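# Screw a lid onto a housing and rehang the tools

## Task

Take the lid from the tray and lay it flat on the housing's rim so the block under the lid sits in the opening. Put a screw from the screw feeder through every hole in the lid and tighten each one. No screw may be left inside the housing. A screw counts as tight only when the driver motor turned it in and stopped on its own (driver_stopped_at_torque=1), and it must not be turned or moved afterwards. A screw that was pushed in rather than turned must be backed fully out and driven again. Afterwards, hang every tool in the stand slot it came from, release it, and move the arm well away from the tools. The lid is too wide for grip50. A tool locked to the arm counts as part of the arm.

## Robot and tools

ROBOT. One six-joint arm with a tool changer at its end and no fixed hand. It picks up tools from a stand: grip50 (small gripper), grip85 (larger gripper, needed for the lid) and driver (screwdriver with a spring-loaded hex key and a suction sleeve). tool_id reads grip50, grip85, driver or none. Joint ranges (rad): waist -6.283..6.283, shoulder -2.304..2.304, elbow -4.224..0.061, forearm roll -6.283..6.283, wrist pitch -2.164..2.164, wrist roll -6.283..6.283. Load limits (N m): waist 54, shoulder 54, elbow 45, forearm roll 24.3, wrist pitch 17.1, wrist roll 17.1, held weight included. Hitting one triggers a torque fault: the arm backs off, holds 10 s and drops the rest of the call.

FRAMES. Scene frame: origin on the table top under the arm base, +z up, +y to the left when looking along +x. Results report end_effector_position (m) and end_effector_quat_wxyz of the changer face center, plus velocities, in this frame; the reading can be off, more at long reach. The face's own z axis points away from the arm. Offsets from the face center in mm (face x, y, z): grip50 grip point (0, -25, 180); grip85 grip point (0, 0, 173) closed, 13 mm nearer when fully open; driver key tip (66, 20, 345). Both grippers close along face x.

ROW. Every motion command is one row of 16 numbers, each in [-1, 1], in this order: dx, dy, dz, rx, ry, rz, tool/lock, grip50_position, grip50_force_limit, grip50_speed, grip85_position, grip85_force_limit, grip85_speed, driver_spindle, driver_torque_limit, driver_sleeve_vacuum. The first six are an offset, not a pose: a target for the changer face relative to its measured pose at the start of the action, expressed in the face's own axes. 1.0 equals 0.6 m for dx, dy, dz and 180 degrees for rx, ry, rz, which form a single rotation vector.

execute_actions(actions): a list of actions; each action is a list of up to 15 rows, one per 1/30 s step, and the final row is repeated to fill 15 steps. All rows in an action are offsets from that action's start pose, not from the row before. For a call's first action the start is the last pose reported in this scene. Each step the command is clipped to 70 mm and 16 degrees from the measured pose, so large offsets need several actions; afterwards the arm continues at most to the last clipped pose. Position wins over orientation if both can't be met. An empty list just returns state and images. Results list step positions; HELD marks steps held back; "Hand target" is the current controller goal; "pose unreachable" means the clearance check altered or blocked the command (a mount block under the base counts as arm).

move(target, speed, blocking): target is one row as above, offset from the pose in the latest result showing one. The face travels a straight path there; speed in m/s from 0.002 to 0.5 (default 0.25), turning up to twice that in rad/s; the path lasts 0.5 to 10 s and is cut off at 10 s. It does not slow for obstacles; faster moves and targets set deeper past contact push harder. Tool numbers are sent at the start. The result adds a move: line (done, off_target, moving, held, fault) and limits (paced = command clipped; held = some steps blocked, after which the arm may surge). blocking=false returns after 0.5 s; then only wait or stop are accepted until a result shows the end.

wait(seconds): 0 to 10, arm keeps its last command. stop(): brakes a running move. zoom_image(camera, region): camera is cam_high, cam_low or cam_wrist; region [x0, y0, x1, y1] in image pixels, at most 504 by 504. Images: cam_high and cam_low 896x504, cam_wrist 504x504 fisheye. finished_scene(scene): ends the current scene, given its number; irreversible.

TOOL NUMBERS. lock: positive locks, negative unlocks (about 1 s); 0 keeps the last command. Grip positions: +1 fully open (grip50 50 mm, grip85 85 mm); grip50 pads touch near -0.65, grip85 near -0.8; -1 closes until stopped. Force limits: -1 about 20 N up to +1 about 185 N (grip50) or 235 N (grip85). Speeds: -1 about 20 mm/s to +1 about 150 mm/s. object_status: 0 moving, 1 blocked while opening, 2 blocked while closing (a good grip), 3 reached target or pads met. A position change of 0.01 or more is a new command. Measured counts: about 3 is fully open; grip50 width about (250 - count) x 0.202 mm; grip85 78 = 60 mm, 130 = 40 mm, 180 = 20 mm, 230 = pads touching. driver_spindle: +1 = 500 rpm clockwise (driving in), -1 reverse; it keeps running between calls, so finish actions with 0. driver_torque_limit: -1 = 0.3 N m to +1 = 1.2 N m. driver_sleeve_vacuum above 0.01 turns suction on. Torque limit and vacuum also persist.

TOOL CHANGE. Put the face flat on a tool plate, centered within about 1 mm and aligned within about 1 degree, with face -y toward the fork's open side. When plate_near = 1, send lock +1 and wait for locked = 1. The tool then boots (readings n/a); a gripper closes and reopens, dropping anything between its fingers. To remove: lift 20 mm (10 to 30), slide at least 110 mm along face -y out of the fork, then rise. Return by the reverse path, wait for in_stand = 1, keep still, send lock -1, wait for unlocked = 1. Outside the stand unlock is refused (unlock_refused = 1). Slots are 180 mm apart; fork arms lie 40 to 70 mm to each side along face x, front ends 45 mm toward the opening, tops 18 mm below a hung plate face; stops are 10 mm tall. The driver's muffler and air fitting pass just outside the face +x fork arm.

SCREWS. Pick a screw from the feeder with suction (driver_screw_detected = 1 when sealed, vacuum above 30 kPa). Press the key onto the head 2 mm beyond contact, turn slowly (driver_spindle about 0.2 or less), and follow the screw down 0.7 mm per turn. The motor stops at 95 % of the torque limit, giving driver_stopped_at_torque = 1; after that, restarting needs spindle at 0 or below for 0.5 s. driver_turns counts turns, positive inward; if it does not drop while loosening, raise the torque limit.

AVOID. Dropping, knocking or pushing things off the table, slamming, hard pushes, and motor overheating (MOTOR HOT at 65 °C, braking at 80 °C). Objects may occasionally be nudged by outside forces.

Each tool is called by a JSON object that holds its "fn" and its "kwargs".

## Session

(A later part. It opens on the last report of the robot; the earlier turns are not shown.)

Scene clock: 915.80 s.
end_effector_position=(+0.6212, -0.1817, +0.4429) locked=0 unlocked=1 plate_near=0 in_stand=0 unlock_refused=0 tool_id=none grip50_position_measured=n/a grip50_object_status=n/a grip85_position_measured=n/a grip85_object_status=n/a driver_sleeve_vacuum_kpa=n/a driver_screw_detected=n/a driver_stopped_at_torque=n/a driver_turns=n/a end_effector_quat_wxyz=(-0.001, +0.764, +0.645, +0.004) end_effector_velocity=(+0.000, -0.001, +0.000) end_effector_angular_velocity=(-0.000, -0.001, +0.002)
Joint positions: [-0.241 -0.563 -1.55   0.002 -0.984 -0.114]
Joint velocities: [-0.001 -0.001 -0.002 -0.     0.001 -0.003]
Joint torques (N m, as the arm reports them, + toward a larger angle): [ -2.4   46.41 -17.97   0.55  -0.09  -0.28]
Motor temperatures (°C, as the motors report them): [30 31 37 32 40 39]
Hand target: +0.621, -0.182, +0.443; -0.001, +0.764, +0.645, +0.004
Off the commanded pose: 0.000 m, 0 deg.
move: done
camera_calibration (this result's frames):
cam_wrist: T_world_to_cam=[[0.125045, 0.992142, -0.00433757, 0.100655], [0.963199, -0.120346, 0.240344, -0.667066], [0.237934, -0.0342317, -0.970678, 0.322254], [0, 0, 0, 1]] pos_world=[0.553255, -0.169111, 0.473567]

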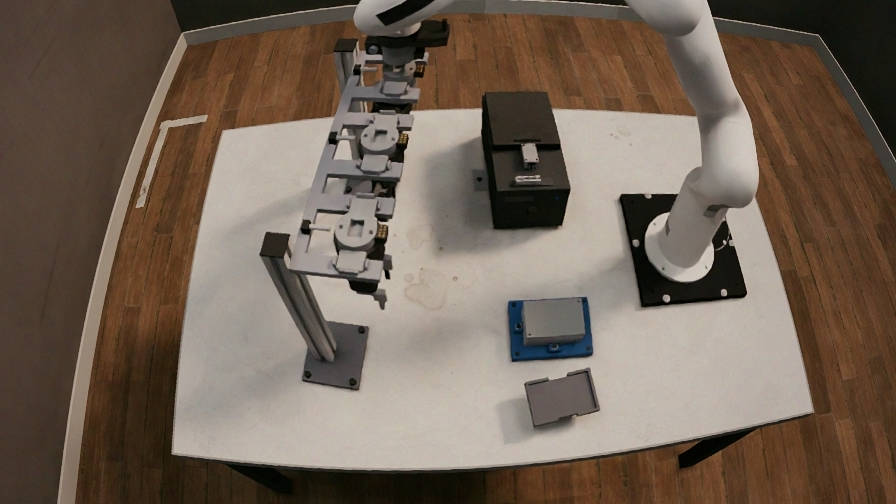

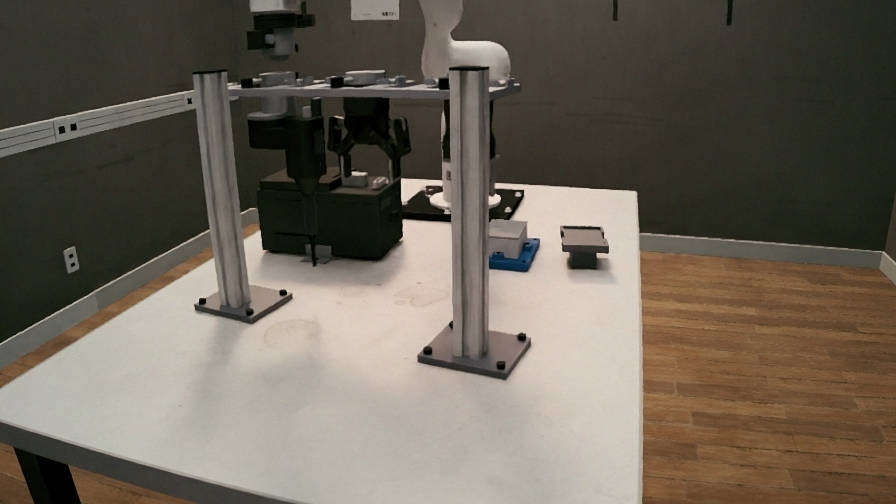

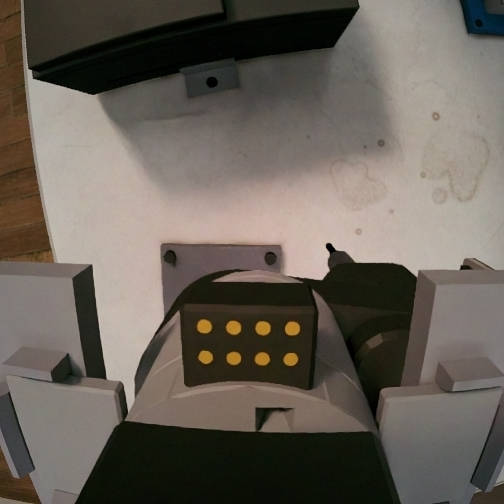

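{"fn": "move", "kwargs": {"target": [-0.0023,0.0038,0.0458,0,0,0,0,1,0,0,1,0,0,0,0,0], "speed": 0.03}}

Scene clock: 929.13 s.
end_effector_position=(+0.6233, -0.1833, +0.4155) locked=0 unlocked=1 plate_near=0 in_stand=1 unlock_refused=0 tool_id=none grip50_position_measured=n/a grip50_object_status=n/a grip85_position_measured=n/a grip85_object_status=n/a driver_sleeve_vacuum_kpa=n/a driver_screw_detected=n/a driver_stopped_at_torque=n/a driver_turns=n/a end_effector_quat_wxyz=(-0.001, +0.764, +0.645, +0.004) end_effector_velocity=(+0.000, -0.000, +0.001) end_effector_angular_velocity=(-0.001, -0.003, +0.000)
Joint positions: [-0.243 -0.59  -1.526  0.002 -0.934 -0.116]
Joint velocities: [-0.     0.001 -0.     0.     0.002 -0.   ]
Joint torques (N m, as the arm reports them, + toward a larger angle): [ -0.83  47.9  -17.59   0.42  -0.02  -0.29]
Motor temperatures (°C, as the motors report them): [30 31 37 32 39 39]
Hand target: +0.623, -0.183, +0.415; -0.001, +0.764, +0.645, +0.004
Off the commanded pose: 0.000 m, 0 deg.
move: done
camera_calibration (this result's frames):
cam_wrist: T_world_to_cam=[[0.125116, 0.992132, -0.00439958, 0.101828], [0.963175, -0.120398, 0.240414, -0.662715], [0.237993, -0.0343172, -0.97066, 0.295062], [0, 0, 0, 1]] pos_world=[0.555347, -0.170691, 0.446179]

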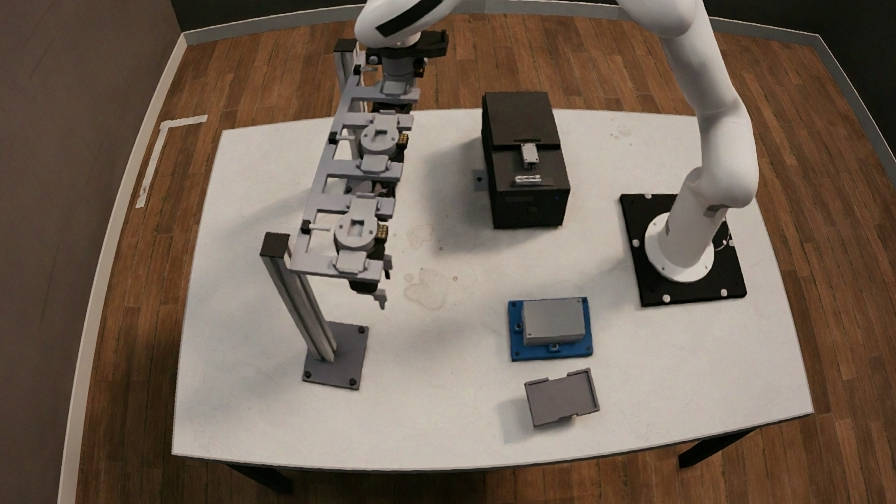

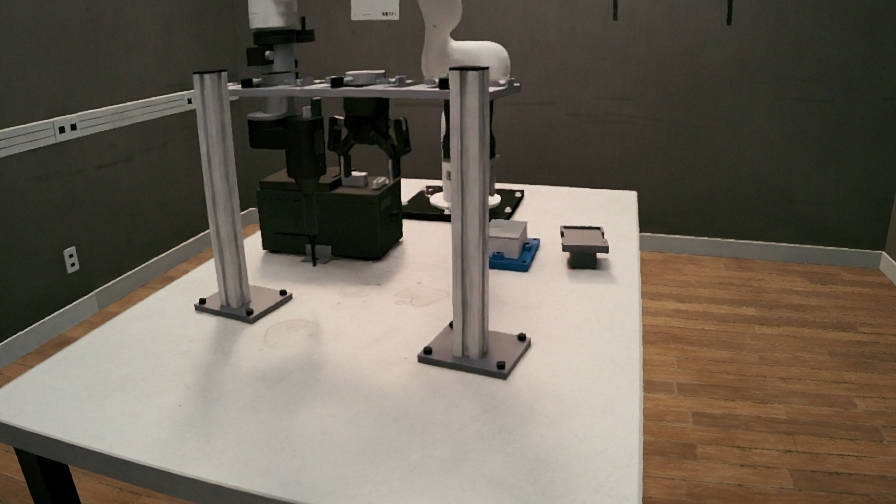

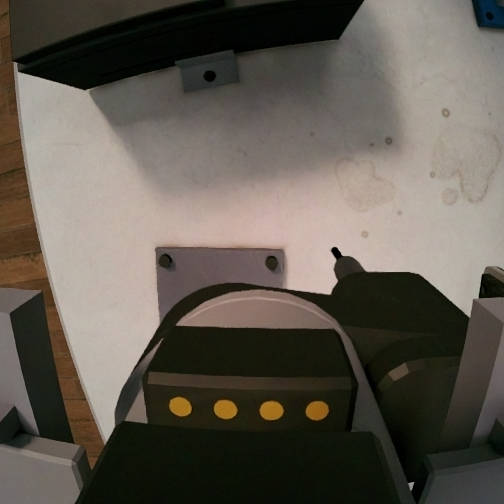

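{"fn": "move", "kwargs": {"target": [0,0,0.009,0,0,0,0,1,0,0,1,0,0,0,0,0], "speed": 0.012}}

Scene clock: 936.40 s.
end_effector_position=(+0.6235, -0.1833, +0.4115) locked=0 unlocked=1 plate_near=1 in_stand=1 unlock_refused=0 tool_id=none grip50_position_measured=n/a grip50_object_status=n/a grip85_position_measured=n/a grip85_object_status=n/a driver_sleeve_vacuum_kpa=n/a driver_screw_detected=n/a driver_stopped_at_torque=n/a driver_turns=n/a end_effector_quat_wxyz=(-0.001, +0.764, +0.645, +0.004) end_effector_velocity=(-0.000, -0.000, -0.001) end_effector_angular_velocity=(+0.001, +0.002, -0.002)
Joint positions: [-0.243 -0.593 -1.521  0.002 -0.925 -0.116]
Joint velocities: [-0.001 -0.001  0.002  0.001  0.001  0.   ]
Joint torques (N m, as the arm reports them, + toward a larger angle): [ -6.21  31.77 -11.95   0.14   1.25  -0.09]
Motor temperatures (°C, as the motors report them): [30 31 38 32 39 39]
Hand target: +0.623, -0.183, +0.410; -0.001, +0.764, +0.645, +0.004
Off the commanded pose: 0.001 m, 0 deg.
move: done
camera_calibration (this result's frames):
cam_wrist: T_world_to_cam=[[0.124936, 0.992154, -0.00464496, 0.101935], [0.962911, -0.120122, 0.241606, -0.662177], [0.239152, -0.034658, -0.970363, 0.290176], [0, 0, 0, 1]] pos_world=[0.555486, -0.170621, 0.442036]

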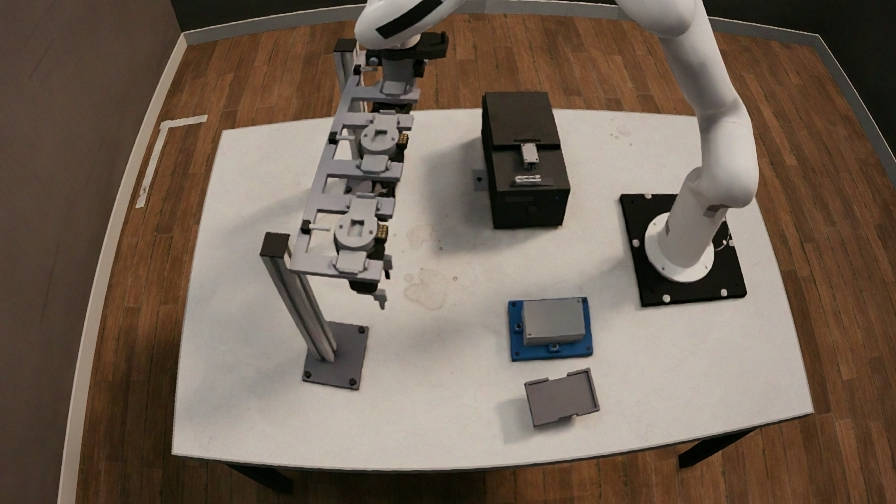

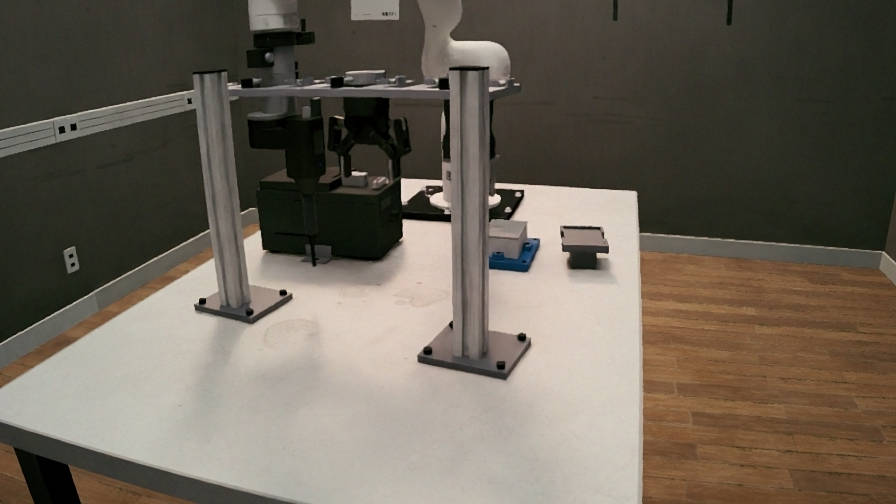

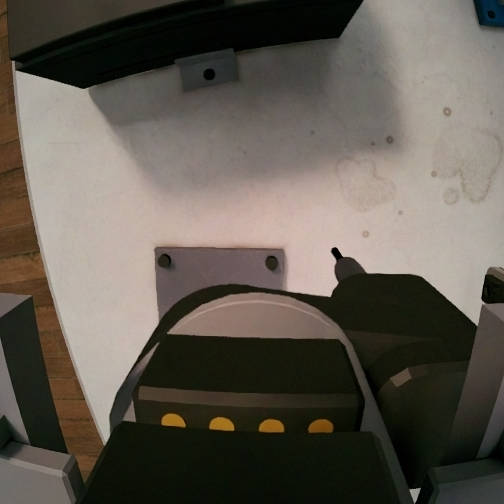

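{"fn": "execute_actions", "kwargs": {"actions": [[[0,0,-0.001,0,0,0,1,0,0,0,0,0,0,0,0,0]],[[0,0,0,0,0,0,1,0,0,0,0,0,0,0,0,0]],[[0,0,0,0,0,0,1,0,0,0,0,0,0,0,0,0]]]}}

Scene clock: 941.13 s.
end_effector_position=(+0.6237, -0.1835, +0.4120) locked=1 unlocked=0 plate_near=1 in_stand=1 unlock_refused=0 tool_id=driver grip50_position_measured=n/a grip50_object_status=n/a grip85_position_measured=n/a grip85_object_status=n/a driver_sleeve_vacuum_kpa=n/a driver_screw_detected=n/a driver_stopped_at_torque=n/a driver_turns=n/a end_effector_quat_wxyz=(-0.000, +0.764, +0.645, +0.005) end_effector_velocity=(+0.000, +0.000, -0.000) end_effector_angular_velocity=(+0.000, -0.000, +0.000)
Joint positions: [-0.243 -0.592 -1.522  0.003 -0.924 -0.116]
Joint velocities: [ 0.    -0.001 -0.001  0.    -0.    -0.   ]
Joint torques (N m, as the arm reports them, + toward a larger angle): [ -3.9   46.99 -16.34   2.06  -0.18  -0.04]
Motor temperatures (°C, as the motors report them): [30 31 37 32 39 39]
Hand target: +0.624, -0.183, +0.412; -0.000, +0.764, +0.645, +0.005
Off the commanded pose: 0.000 m, 0 deg.
Step readings (end_effector_position; steps 1 to 15: 1st action; 16 to 30: 2nd action; 31 to 45: 3rd action):
0: (+0.6235, -0.1834, +0.4110)
1: (+0.6235, -0.1834, +0.4110)
2: (+0.6235, -0.1834, +0.4112)
4: (+0.6235, -0.1834, +0.4113)
8: (+0.6235, -0.1834, +0.4113)
15: (+0.6235, -0.1834, +0.4114)
16: (+0.6235, -0.1834, +0.4114)
17: (+0.6235, -0.1834, +0.4114)
19: (+0.6235, -0.1834, +0.4114)
23: (+0.6235, -0.1834, +0.4115)
30: (+0.6237, -0.1835, +0.4120)
31: (+0.6237, -0.1835, +0.4120)
32: (+0.6237, -0.1835, +0.4120)
34: (+0.6237, -0.1835, +0.4120)
38: (+0.6237, -0.1835, +0.4120)
45: end_effector_position above
camera_calibration (this result's frames):
cam_wrist: T_world_to_cam=[[0.125113, 0.992131, -0.00471655, 0.102062], [0.962604, -0.120236, 0.242768, -0.662821], [0.240291, -0.0349137, -0.970073, 0.289775], [0, 0, 0, 1]] pos_world=[0.555635, -0.170837, 0.442496]

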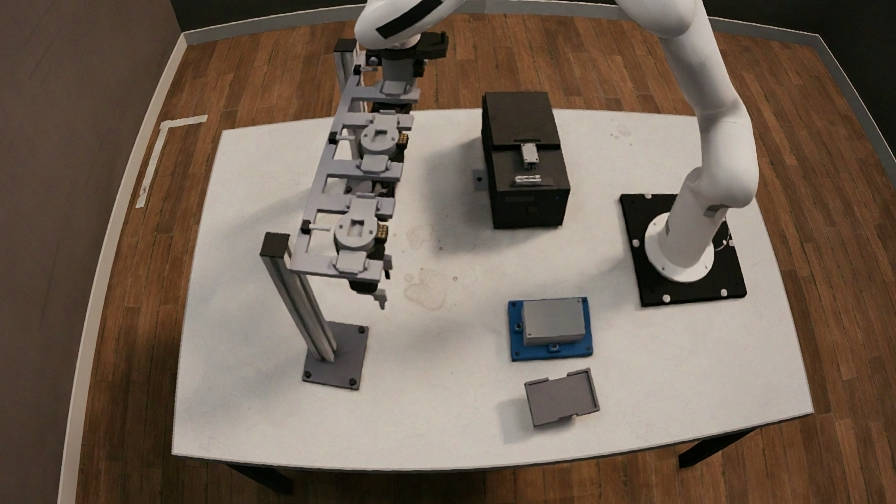

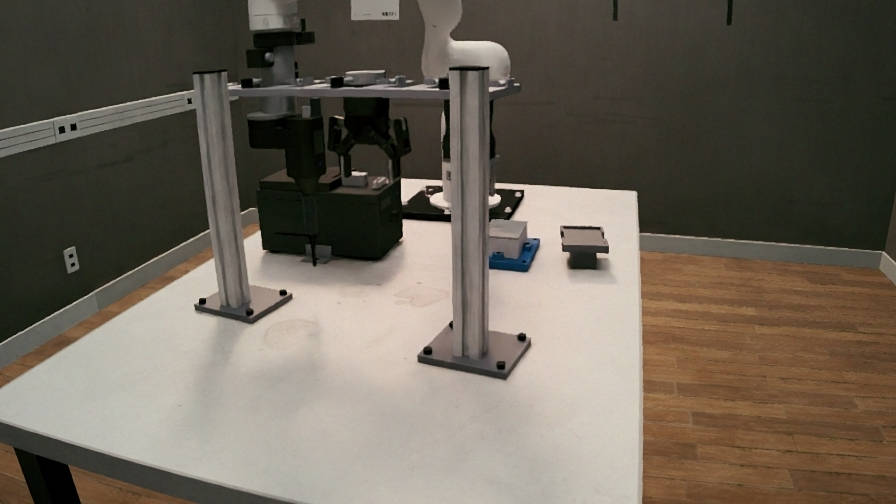

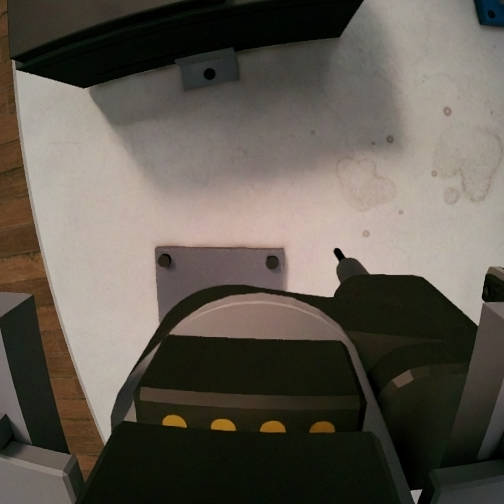

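{"fn": "move", "kwargs": {"target": [0,0,-0.0333,0,0,0,0,0,0,0,0,0,0,0,0,0], "speed": 0.04}}

{"fn": "move", "kwargs": {"target": [0,-0.21,0,0,0,0,0,0,0,0,0,0,0,0,0,0], "speed": 0.1}}

Scene clock: 957.33 s.
end_effector_position=(+0.6235, -0.1836, +0.4317) locked=1 unlocked=0 plate_near=1 in_stand=0 unlock_refused=0 tool_id=driver grip50_position_measured=n/a grip50_object_status=n/a grip85_position_measured=n/a grip85_object_status=n/a driver_sleeve_vacuum_kpa=0 driver_screw_detected=0 driver_stopped_at_torque=0 driver_turns=0.00 end_effector_quat_wxyz=(-0.001, +0.764, +0.645, +0.004) end_effector_velocity=(+0.000, -0.000, +0.001) end_effector_angular_velocity=(-0.001, -0.001, +0.001)
Joint positions: [-0.243 -0.577 -1.545  0.003 -0.963 -0.116]
Joint velocities: [ 0.     0.    -0.001 -0.001 -0.    -0.   ]
Joint torques (N m, as the arm reports them, + toward a larger angle): [ -1.12  68.56 -26.26   0.56   0.3   -0.37]
Motor temperatures (°C, as the motors report them): [30 31 37 32 39 39]
Hand target: +0.624, -0.184, +0.432; -0.000, +0.764, +0.645, +0.005
Off the commanded pose: 0.000 m, 0 deg.
move: done
camera_calibration (this result's frames):
cam_wrist: T_world_to_cam=[[0.125117, 0.992131, -0.00457903, 0.1022], [0.962745, -0.120293, 0.242181, -0.667273], [0.239725, -0.0347094, -0.97022, 0.309402], [0, 0, 0, 1]] pos_world=[0.555455, -0.170926, 0.462257]

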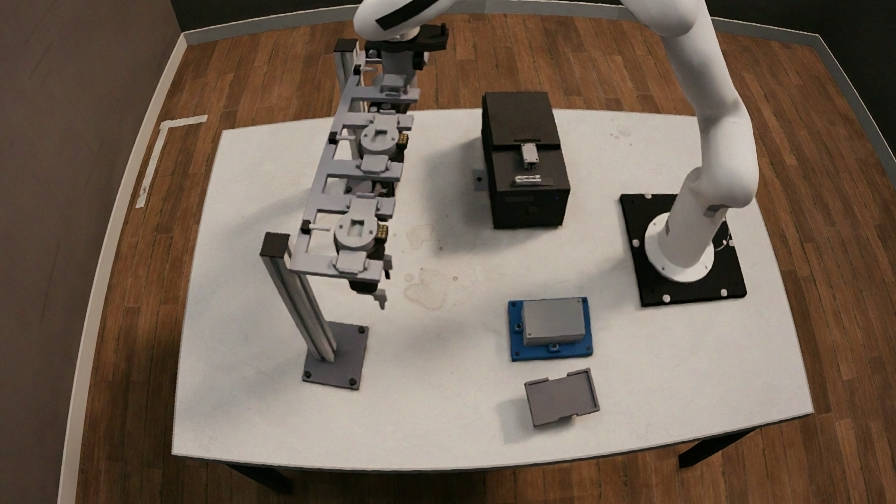

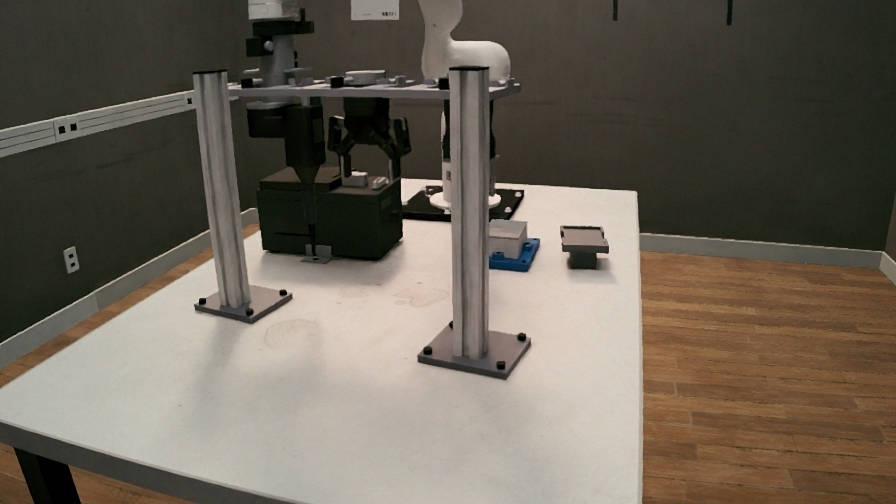

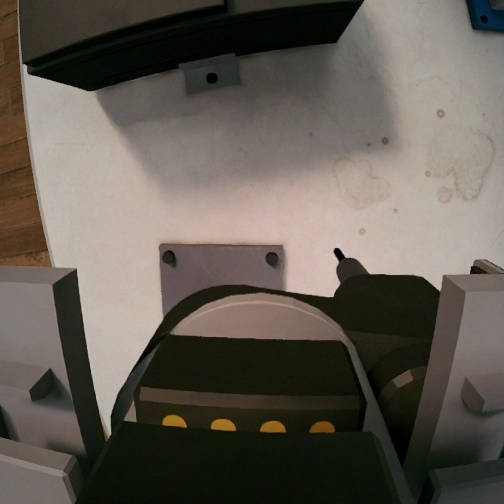

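Scene clock: 958.97 s.
end_effector_position=(+0.4995, -0.1623, +0.4313) locked=1 unlocked=0 plate_near=1 in_stand=0 unlock_refused=0 tool_id=driver grip50_position_measured=n/a grip50_object_status=n/a grip85_position_measured=n/a grip85_object_status=n/a driver_sleeve_vacuum_kpa=0 driver_screw_detected=0 driver_stopped_at_torque=0 driver_turns=0.00 end_effector_quat_wxyz=(-0.000, +0.764, +0.645, +0.004) end_effector_velocity=(-0.002, +0.000, -0.001) end_effector_angular_velocity=(+0.001, +0.004, +0.000)
Joint positions: [-0.27  -0.271 -1.124  0.003 -0.847 -0.144]
Joint velocities: [-0.     0.002  0.004 -0.    -0.002 -0.001]
Joint torques (N m, as the arm reports them, + toward a larger angle): [ -1.11  50.41 -24.94   1.03   0.2   -0.25]
Motor temperatures (°C, as the motors report them): [30 31 38 32 39 39]
Hand target: +0.499, -0.162, +0.431; -0.001, +0.764, +0.645, +0.004
Off the commanded pose: 0.000 m, 0 deg.
move: done
camera_calibration (this result's frames):
cam_wrist: T_world_to_cam=[[0.125305, 0.992107, -0.00482392, 0.0966433], [0.962605, -0.120399, 0.242684, -0.545454], [0.240188, -0.0350531, -0.970093, 0.339111], [0, 0, 0, 1]] pos_world=[0.431496, -0.149666, 0.461809]

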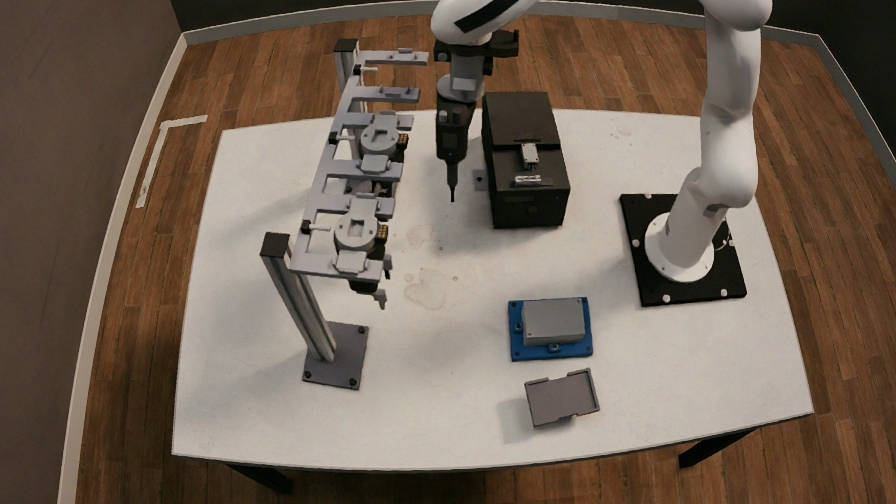

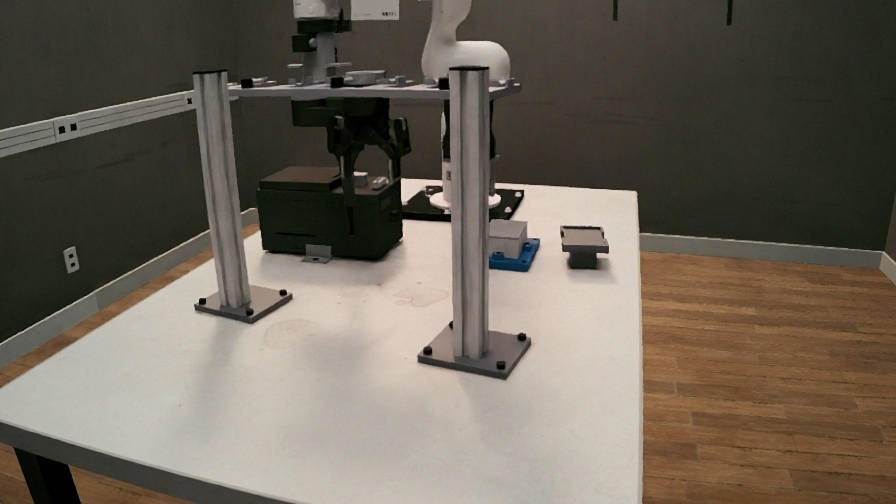

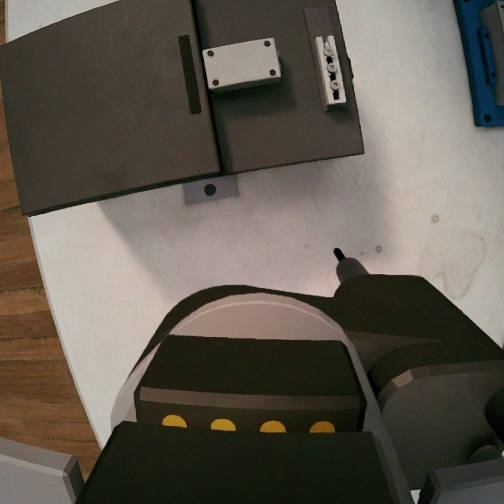

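{"fn": "execute_actions", "kwargs": {"actions": []}}

Scene clock: 992.43 s.
end_effector_position=(+0.4993, -0.1623, +0.4313) locked=1 unlocked=0 plate_near=1 in_stand=0 unlock_refused=0 tool_id=driver grip50_position_measured=n/a grip50_object_status=n/a grip85_position_measured=n/a grip85_object_status=n/a driver_sleeve_vacuum_kpa=0 driver_screw_detected=0 driver_stopped_at_torque=0 driver_turns=0.00 end_effector_quat_wxyz=(-0.001, +0.764, +0.645, +0.004) end_effector_velocity=(-0.000, +0.000, -0.000) end_effector_angular_velocity=(+0.000, +0.001, +0.000)
Joint positions: [-0.27  -0.271 -1.123  0.003 -0.848 -0.144]
Joint velocities: [ 0.    -0.     0.    -0.    -0.001 -0.   ]
Joint torques (N m, as the arm reports them, + toward a larger angle): [ -1.72  49.86 -25.13   0.79   0.28  -0.27]
Motor temperatures (°C, as the motors report them): [30 31 39 32 39 39]
Hand target: +0.499, -0.162, +0.431; -0.001, +0.764, +0.645, +0.004
Off the commanded pose: 0.000 m, 0 deg.
camera_calibration (this result's frames):
cam_wrist: T_world_to_cam=[[0.125271, 0.992111, -0.00474142, 0.0966045], [0.962729, -0.120403, 0.242188, -0.545061], [0.239707, -0.0349038, -0.970218, 0.339464], [0, 0, 0, 1]] pos_world=[0.431273, -0.149621, 0.46182]

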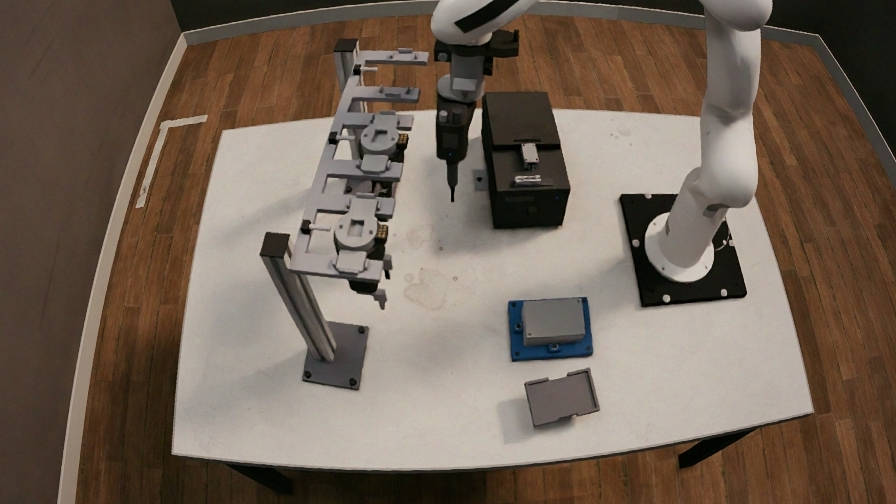

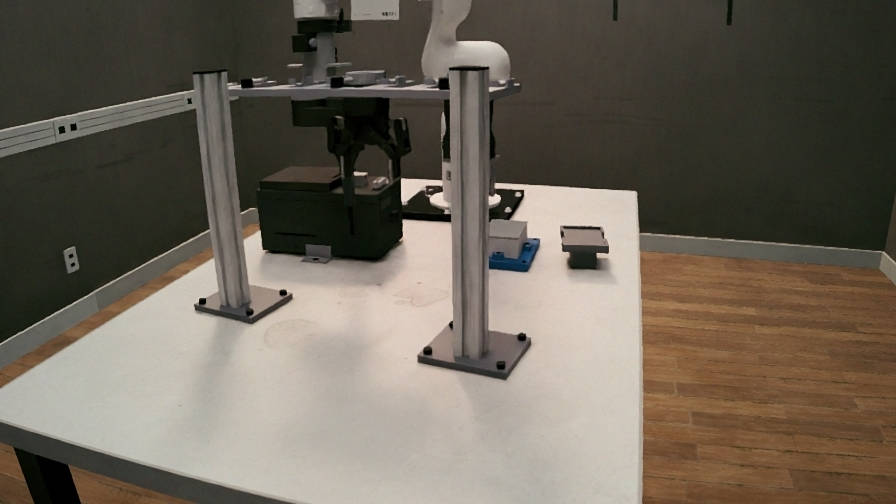

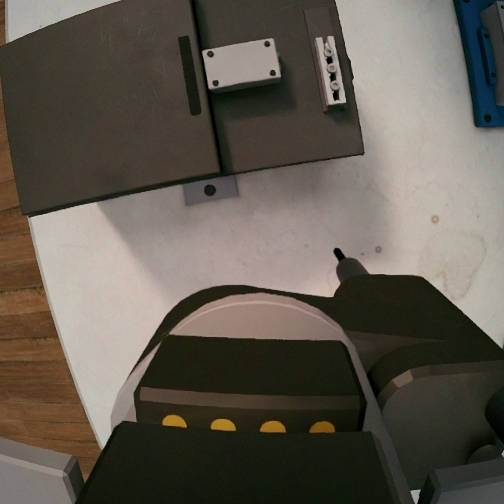

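{"fn": "zoom_image", "kwargs": {"camera": "cam_wrist", "region": [270, 0, 400, 130]}}

{"fn": "zoom_image", "kwargs": {"camera": "cam_high", "region": [470, 130, 580, 210]}}

Region (270, 0, 400, 130) of cam_wrist's 504x504 image, scaled by 3.877, with more detail than that image has.

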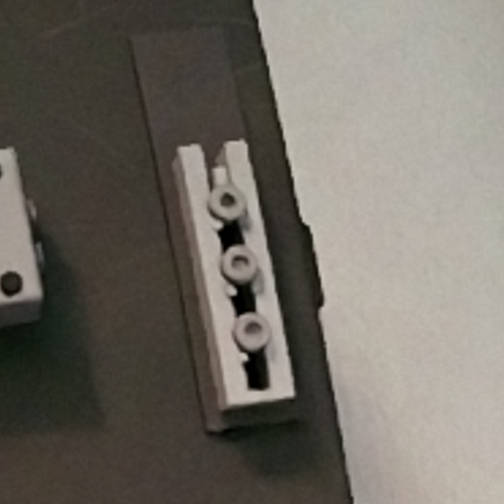

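Region (470, 130, 580, 210) of cam_high's 896x504 image, scaled by 4.582, with more detail than that image has; it fills the top 367 rows of this view, and the rest is white.

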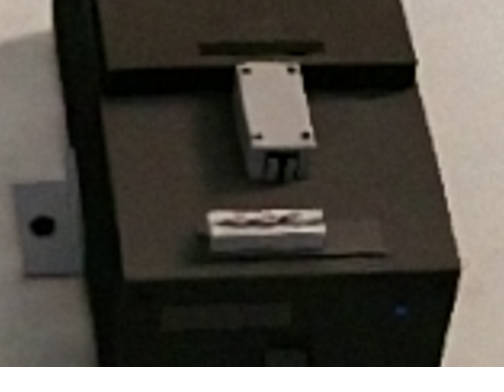

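{"fn": "move", "kwargs": {"target": [0,0,-0.157,0,0,0,0,1,0,0,1,0,0,0,0,0], "speed": 0.15}}

Scene clock: 1033.63 s.
end_effector_position=(+0.4988, -0.1628, +0.5250) locked=1 unlocked=0 plate_near=1 in_stand=0 unlock_refused=0 tool_id=driver grip50_position_measured=n/a grip50_object_status=n/a grip85_position_measured=n/a grip85_object_status=n/a driver_sleeve_vacuum_kpa=0 driver_screw_detected=0 driver_stopped_at_torque=0 driver_turns=0.00 end_effector_quat_wxyz=(-0.001, +0.764, +0.645, +0.004) end_effector_velocity=(+0.001, -0.001, +0.002) end_effector_angular_velocity=(-0.002, -0.004, -0.001)
Joint positions: [-0.271 -0.204 -1.258  0.003 -1.051 -0.143]
Joint velocities: [-0.001  0.001 -0.004 -0.    -0.001  0.   ]
Joint torques (N m, as the arm reports them, + toward a larger angle): [ -1.42  47.16 -26.55   1.24   0.25  -0.33]
Motor temperatures (°C, as the motors report them): [30 31 39 32 39 39]
Hand target: +0.499, -0.163, +0.525; -0.001, +0.764, +0.645, +0.004
Off the commanded pose: 0.001 m, 0 deg.
move: done
camera_calibration (this result's frames):
cam_wrist: T_world_to_cam=[[0.124967, 0.992151, -0.00440291, 0.0975597], [0.962957, -0.120219, 0.241372, -0.566974], [0.238948, -0.0344034, -0.970423, 0.431041], [0, 0, 0, 1]] pos_world=[0.430784, -0.150126, 0.555573]

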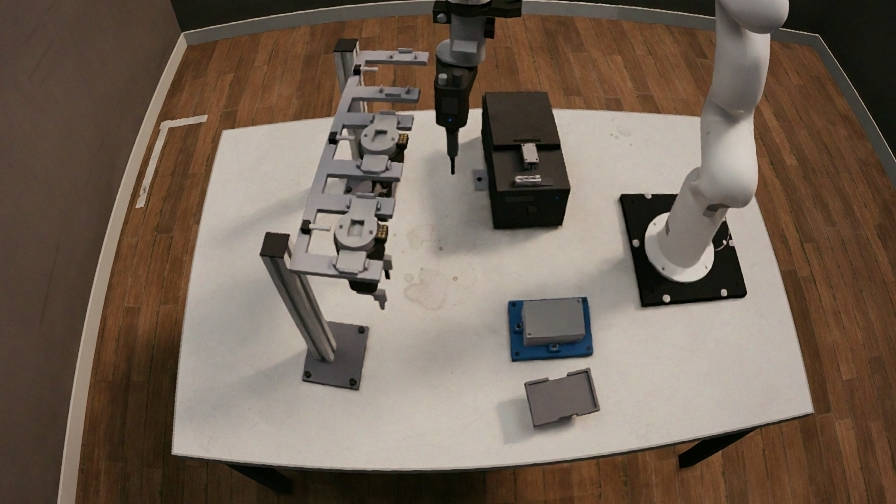

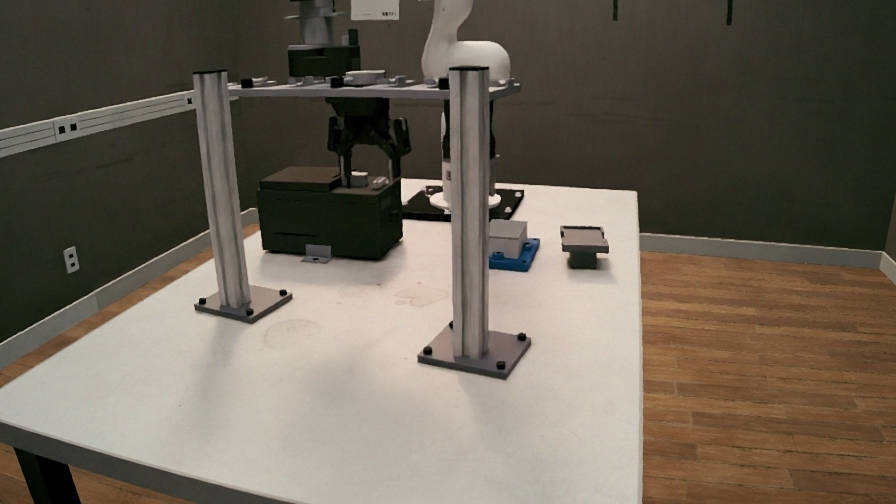

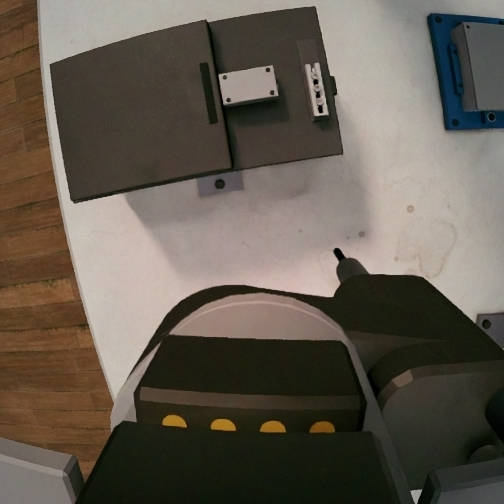

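{"fn": "zoom_image", "kwargs": {"camera": "cam_wrist", "region": [270, 30, 400, 160]}}

Region (270, 30, 400, 160) of cam_wrist's 504x504 image, scaled by 3.877, with more detail than that image has.

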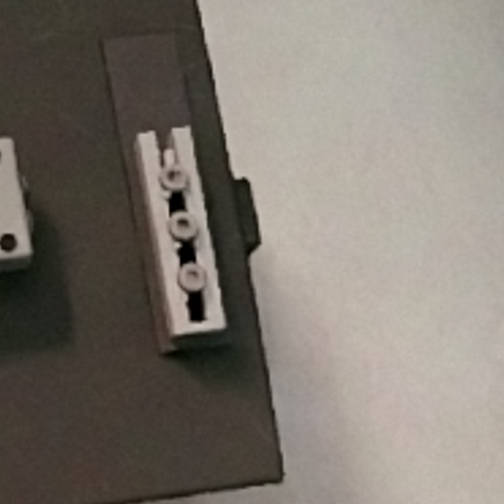

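{"fn": "move", "kwargs": {"target": [0,-0.03,-0.075,0,0,0,0,1,0,0,1,0,0,0,0,0], "speed": 0.15}}

Scene clock: 1066.27 s.
end_effector_position=(+0.4809, -0.1600, +0.5696) locked=1 unlocked=0 plate_near=1 in_stand=0 unlock_refused=0 tool_id=driver grip50_position_measured=n/a grip50_object_status=n/a grip85_position_measured=n/a grip85_object_status=n/a driver_sleeve_vacuum_kpa=0 driver_screw_detected=0 driver_stopped_at_torque=0 driver_turns=0.00 end_effector_quat_wxyz=(-0.001, +0.764, +0.645, +0.004) end_effector_velocity=(-0.000, -0.000, +0.001) end_effector_angular_velocity=(-0.000, -0.001, +0.000)
Joint positions: [-0.276 -0.143 -1.288  0.003 -1.141 -0.148]
Joint velocities: [-0.001  0.001 -0.002  0.    -0.002 -0.001]
Joint torques (N m, as the arm reports them, + toward a larger angle): [ -2.22  45.09 -26.94   1.09   0.38  -0.14]
Motor temperatures (°C, as the motors report them): [30 31 40 32 39 39]
Hand target: +0.481, -0.160, +0.570; -0.001, +0.764, +0.645, +0.004
Off the commanded pose: 0.000 m, 0 deg.
move: done
camera_calibration (this result's frames):
cam_wrist: T_world_to_cam=[[0.124825, 0.99217, -0.00426794, 0.0972176], [0.963072, -0.120127, 0.240961, -0.560004], [0.238562, -0.0341882, -0.970525, 0.478953], [0, 0, 0, 1]] pos_world=[0.412929, -0.147353, 0.600191]

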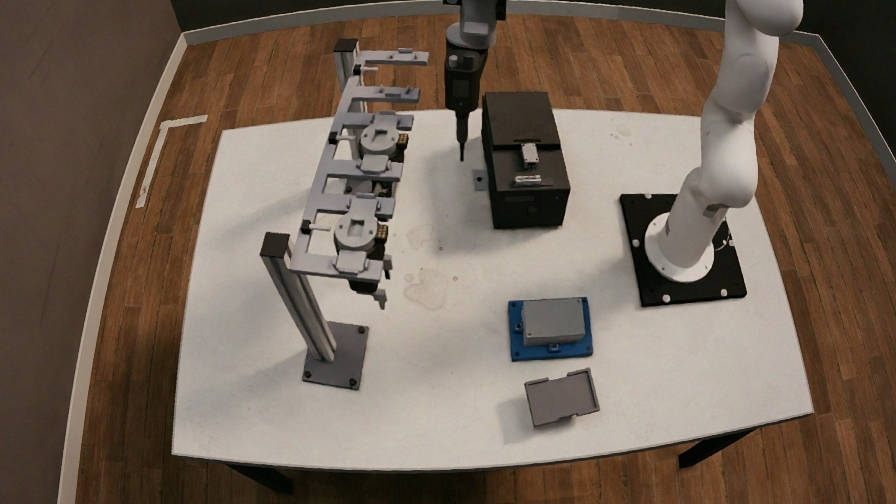

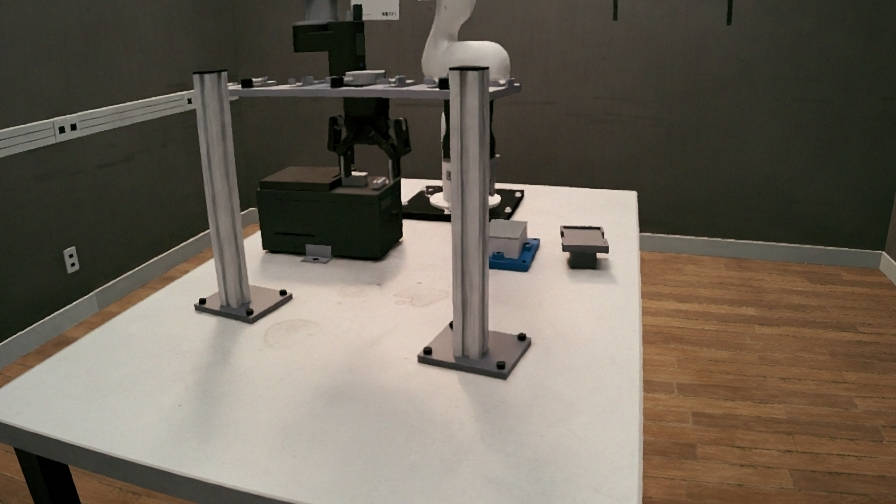

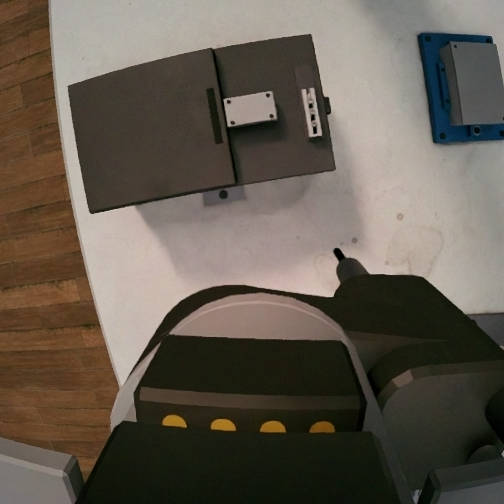

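{"fn": "move", "kwargs": {"target": [-0.0456,-0.2135,0,0,0,0,0,1,0,0,1,0,0,0,0,0], "speed": 0.15}}

Scene clock: 1074.33 s.
end_effector_position=(+0.3503, -0.1653, +0.5691) locked=1 unlocked=0 plate_near=1 in_stand=0 unlock_refused=0 tool_id=driver grip50_position_measured=n/a grip50_object_status=n/a grip85_position_measured=n/a grip85_object_status=n/a driver_sleeve_vacuum_kpa=0 driver_screw_detected=0 driver_stopped_at_torque=0 driver_turns=0.00 end_effector_quat_wxyz=(-0.001, +0.764, +0.645, +0.004) end_effector_velocity=(-0.001, +0.000, -0.000) end_effector_angular_velocity=(+0.001, +0.002, +0.000)
Joint positions: [-0.394  0.165 -0.981  0.003 -1.143 -0.267]
Joint velocities: [-0.001  0.002  0.002 -0.    -0.003 -0.002]
Joint torques (N m, as the arm reports them, + toward a larger angle): [ -0.56  24.33 -26.49   1.14   0.12  -0.28]
Motor temperatures (°C, as the motors report them): [30 31 40 32 39 39]
Hand target: +0.350, -0.165, +0.569; -0.001, +0.764, +0.645, +0.004
Off the commanded pose: 0.000 m, 0 deg.
move: done
camera_calibration (this result's frames):
cam_wrist: T_world_to_cam=[[0.124802, 0.992171, -0.00454176, 0.118985], [0.962965, -0.120023, 0.24144, -0.434967], [0.239005, -0.0345057, -0.970405, 0.509176], [0, 0, 0, 1]] pos_world=[0.282312, -0.15269, 0.599666]

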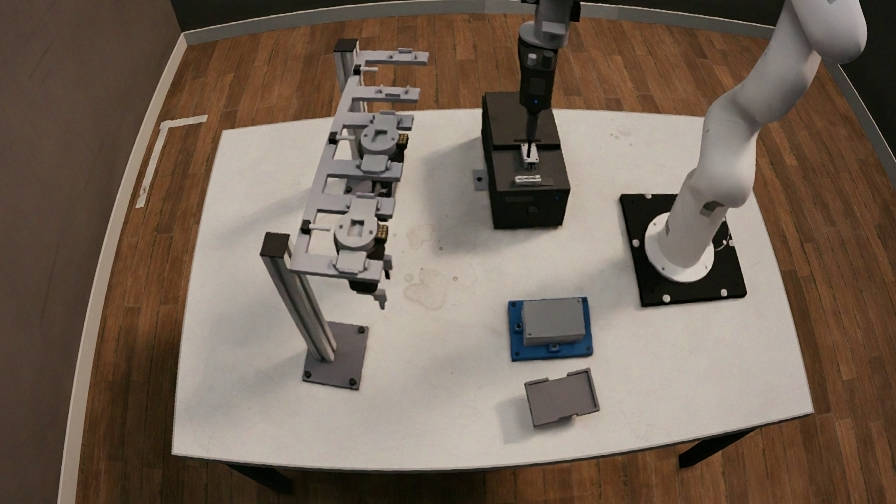

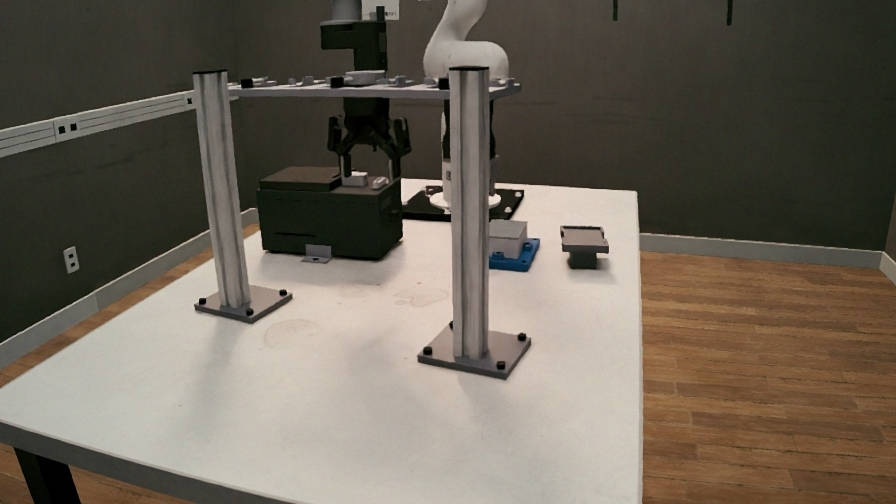

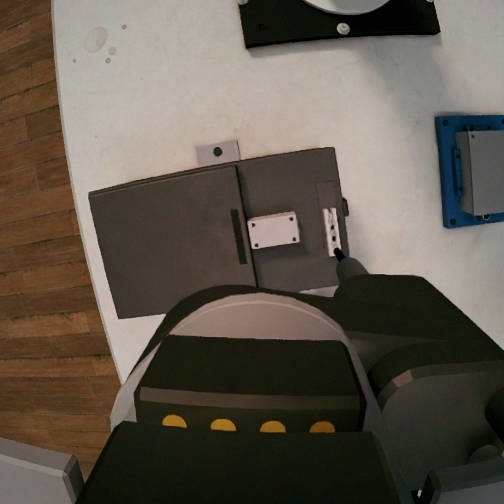

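{"fn": "zoom_image", "kwargs": {"camera": "cam_wrist", "region": [290, 190, 390, 290]}}

Region (290, 190, 390, 290) of cam_wrist's 504x504 image, scaled by 5.040, with more detail than that image has.

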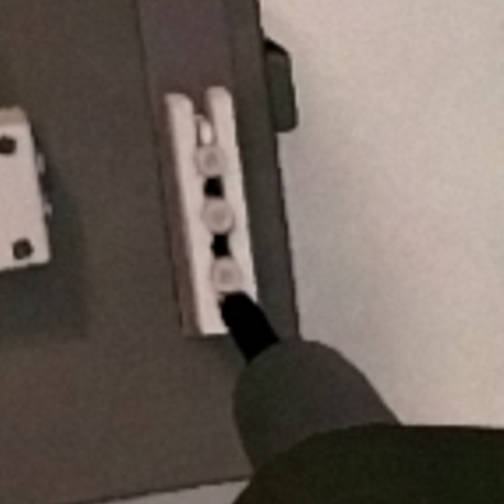

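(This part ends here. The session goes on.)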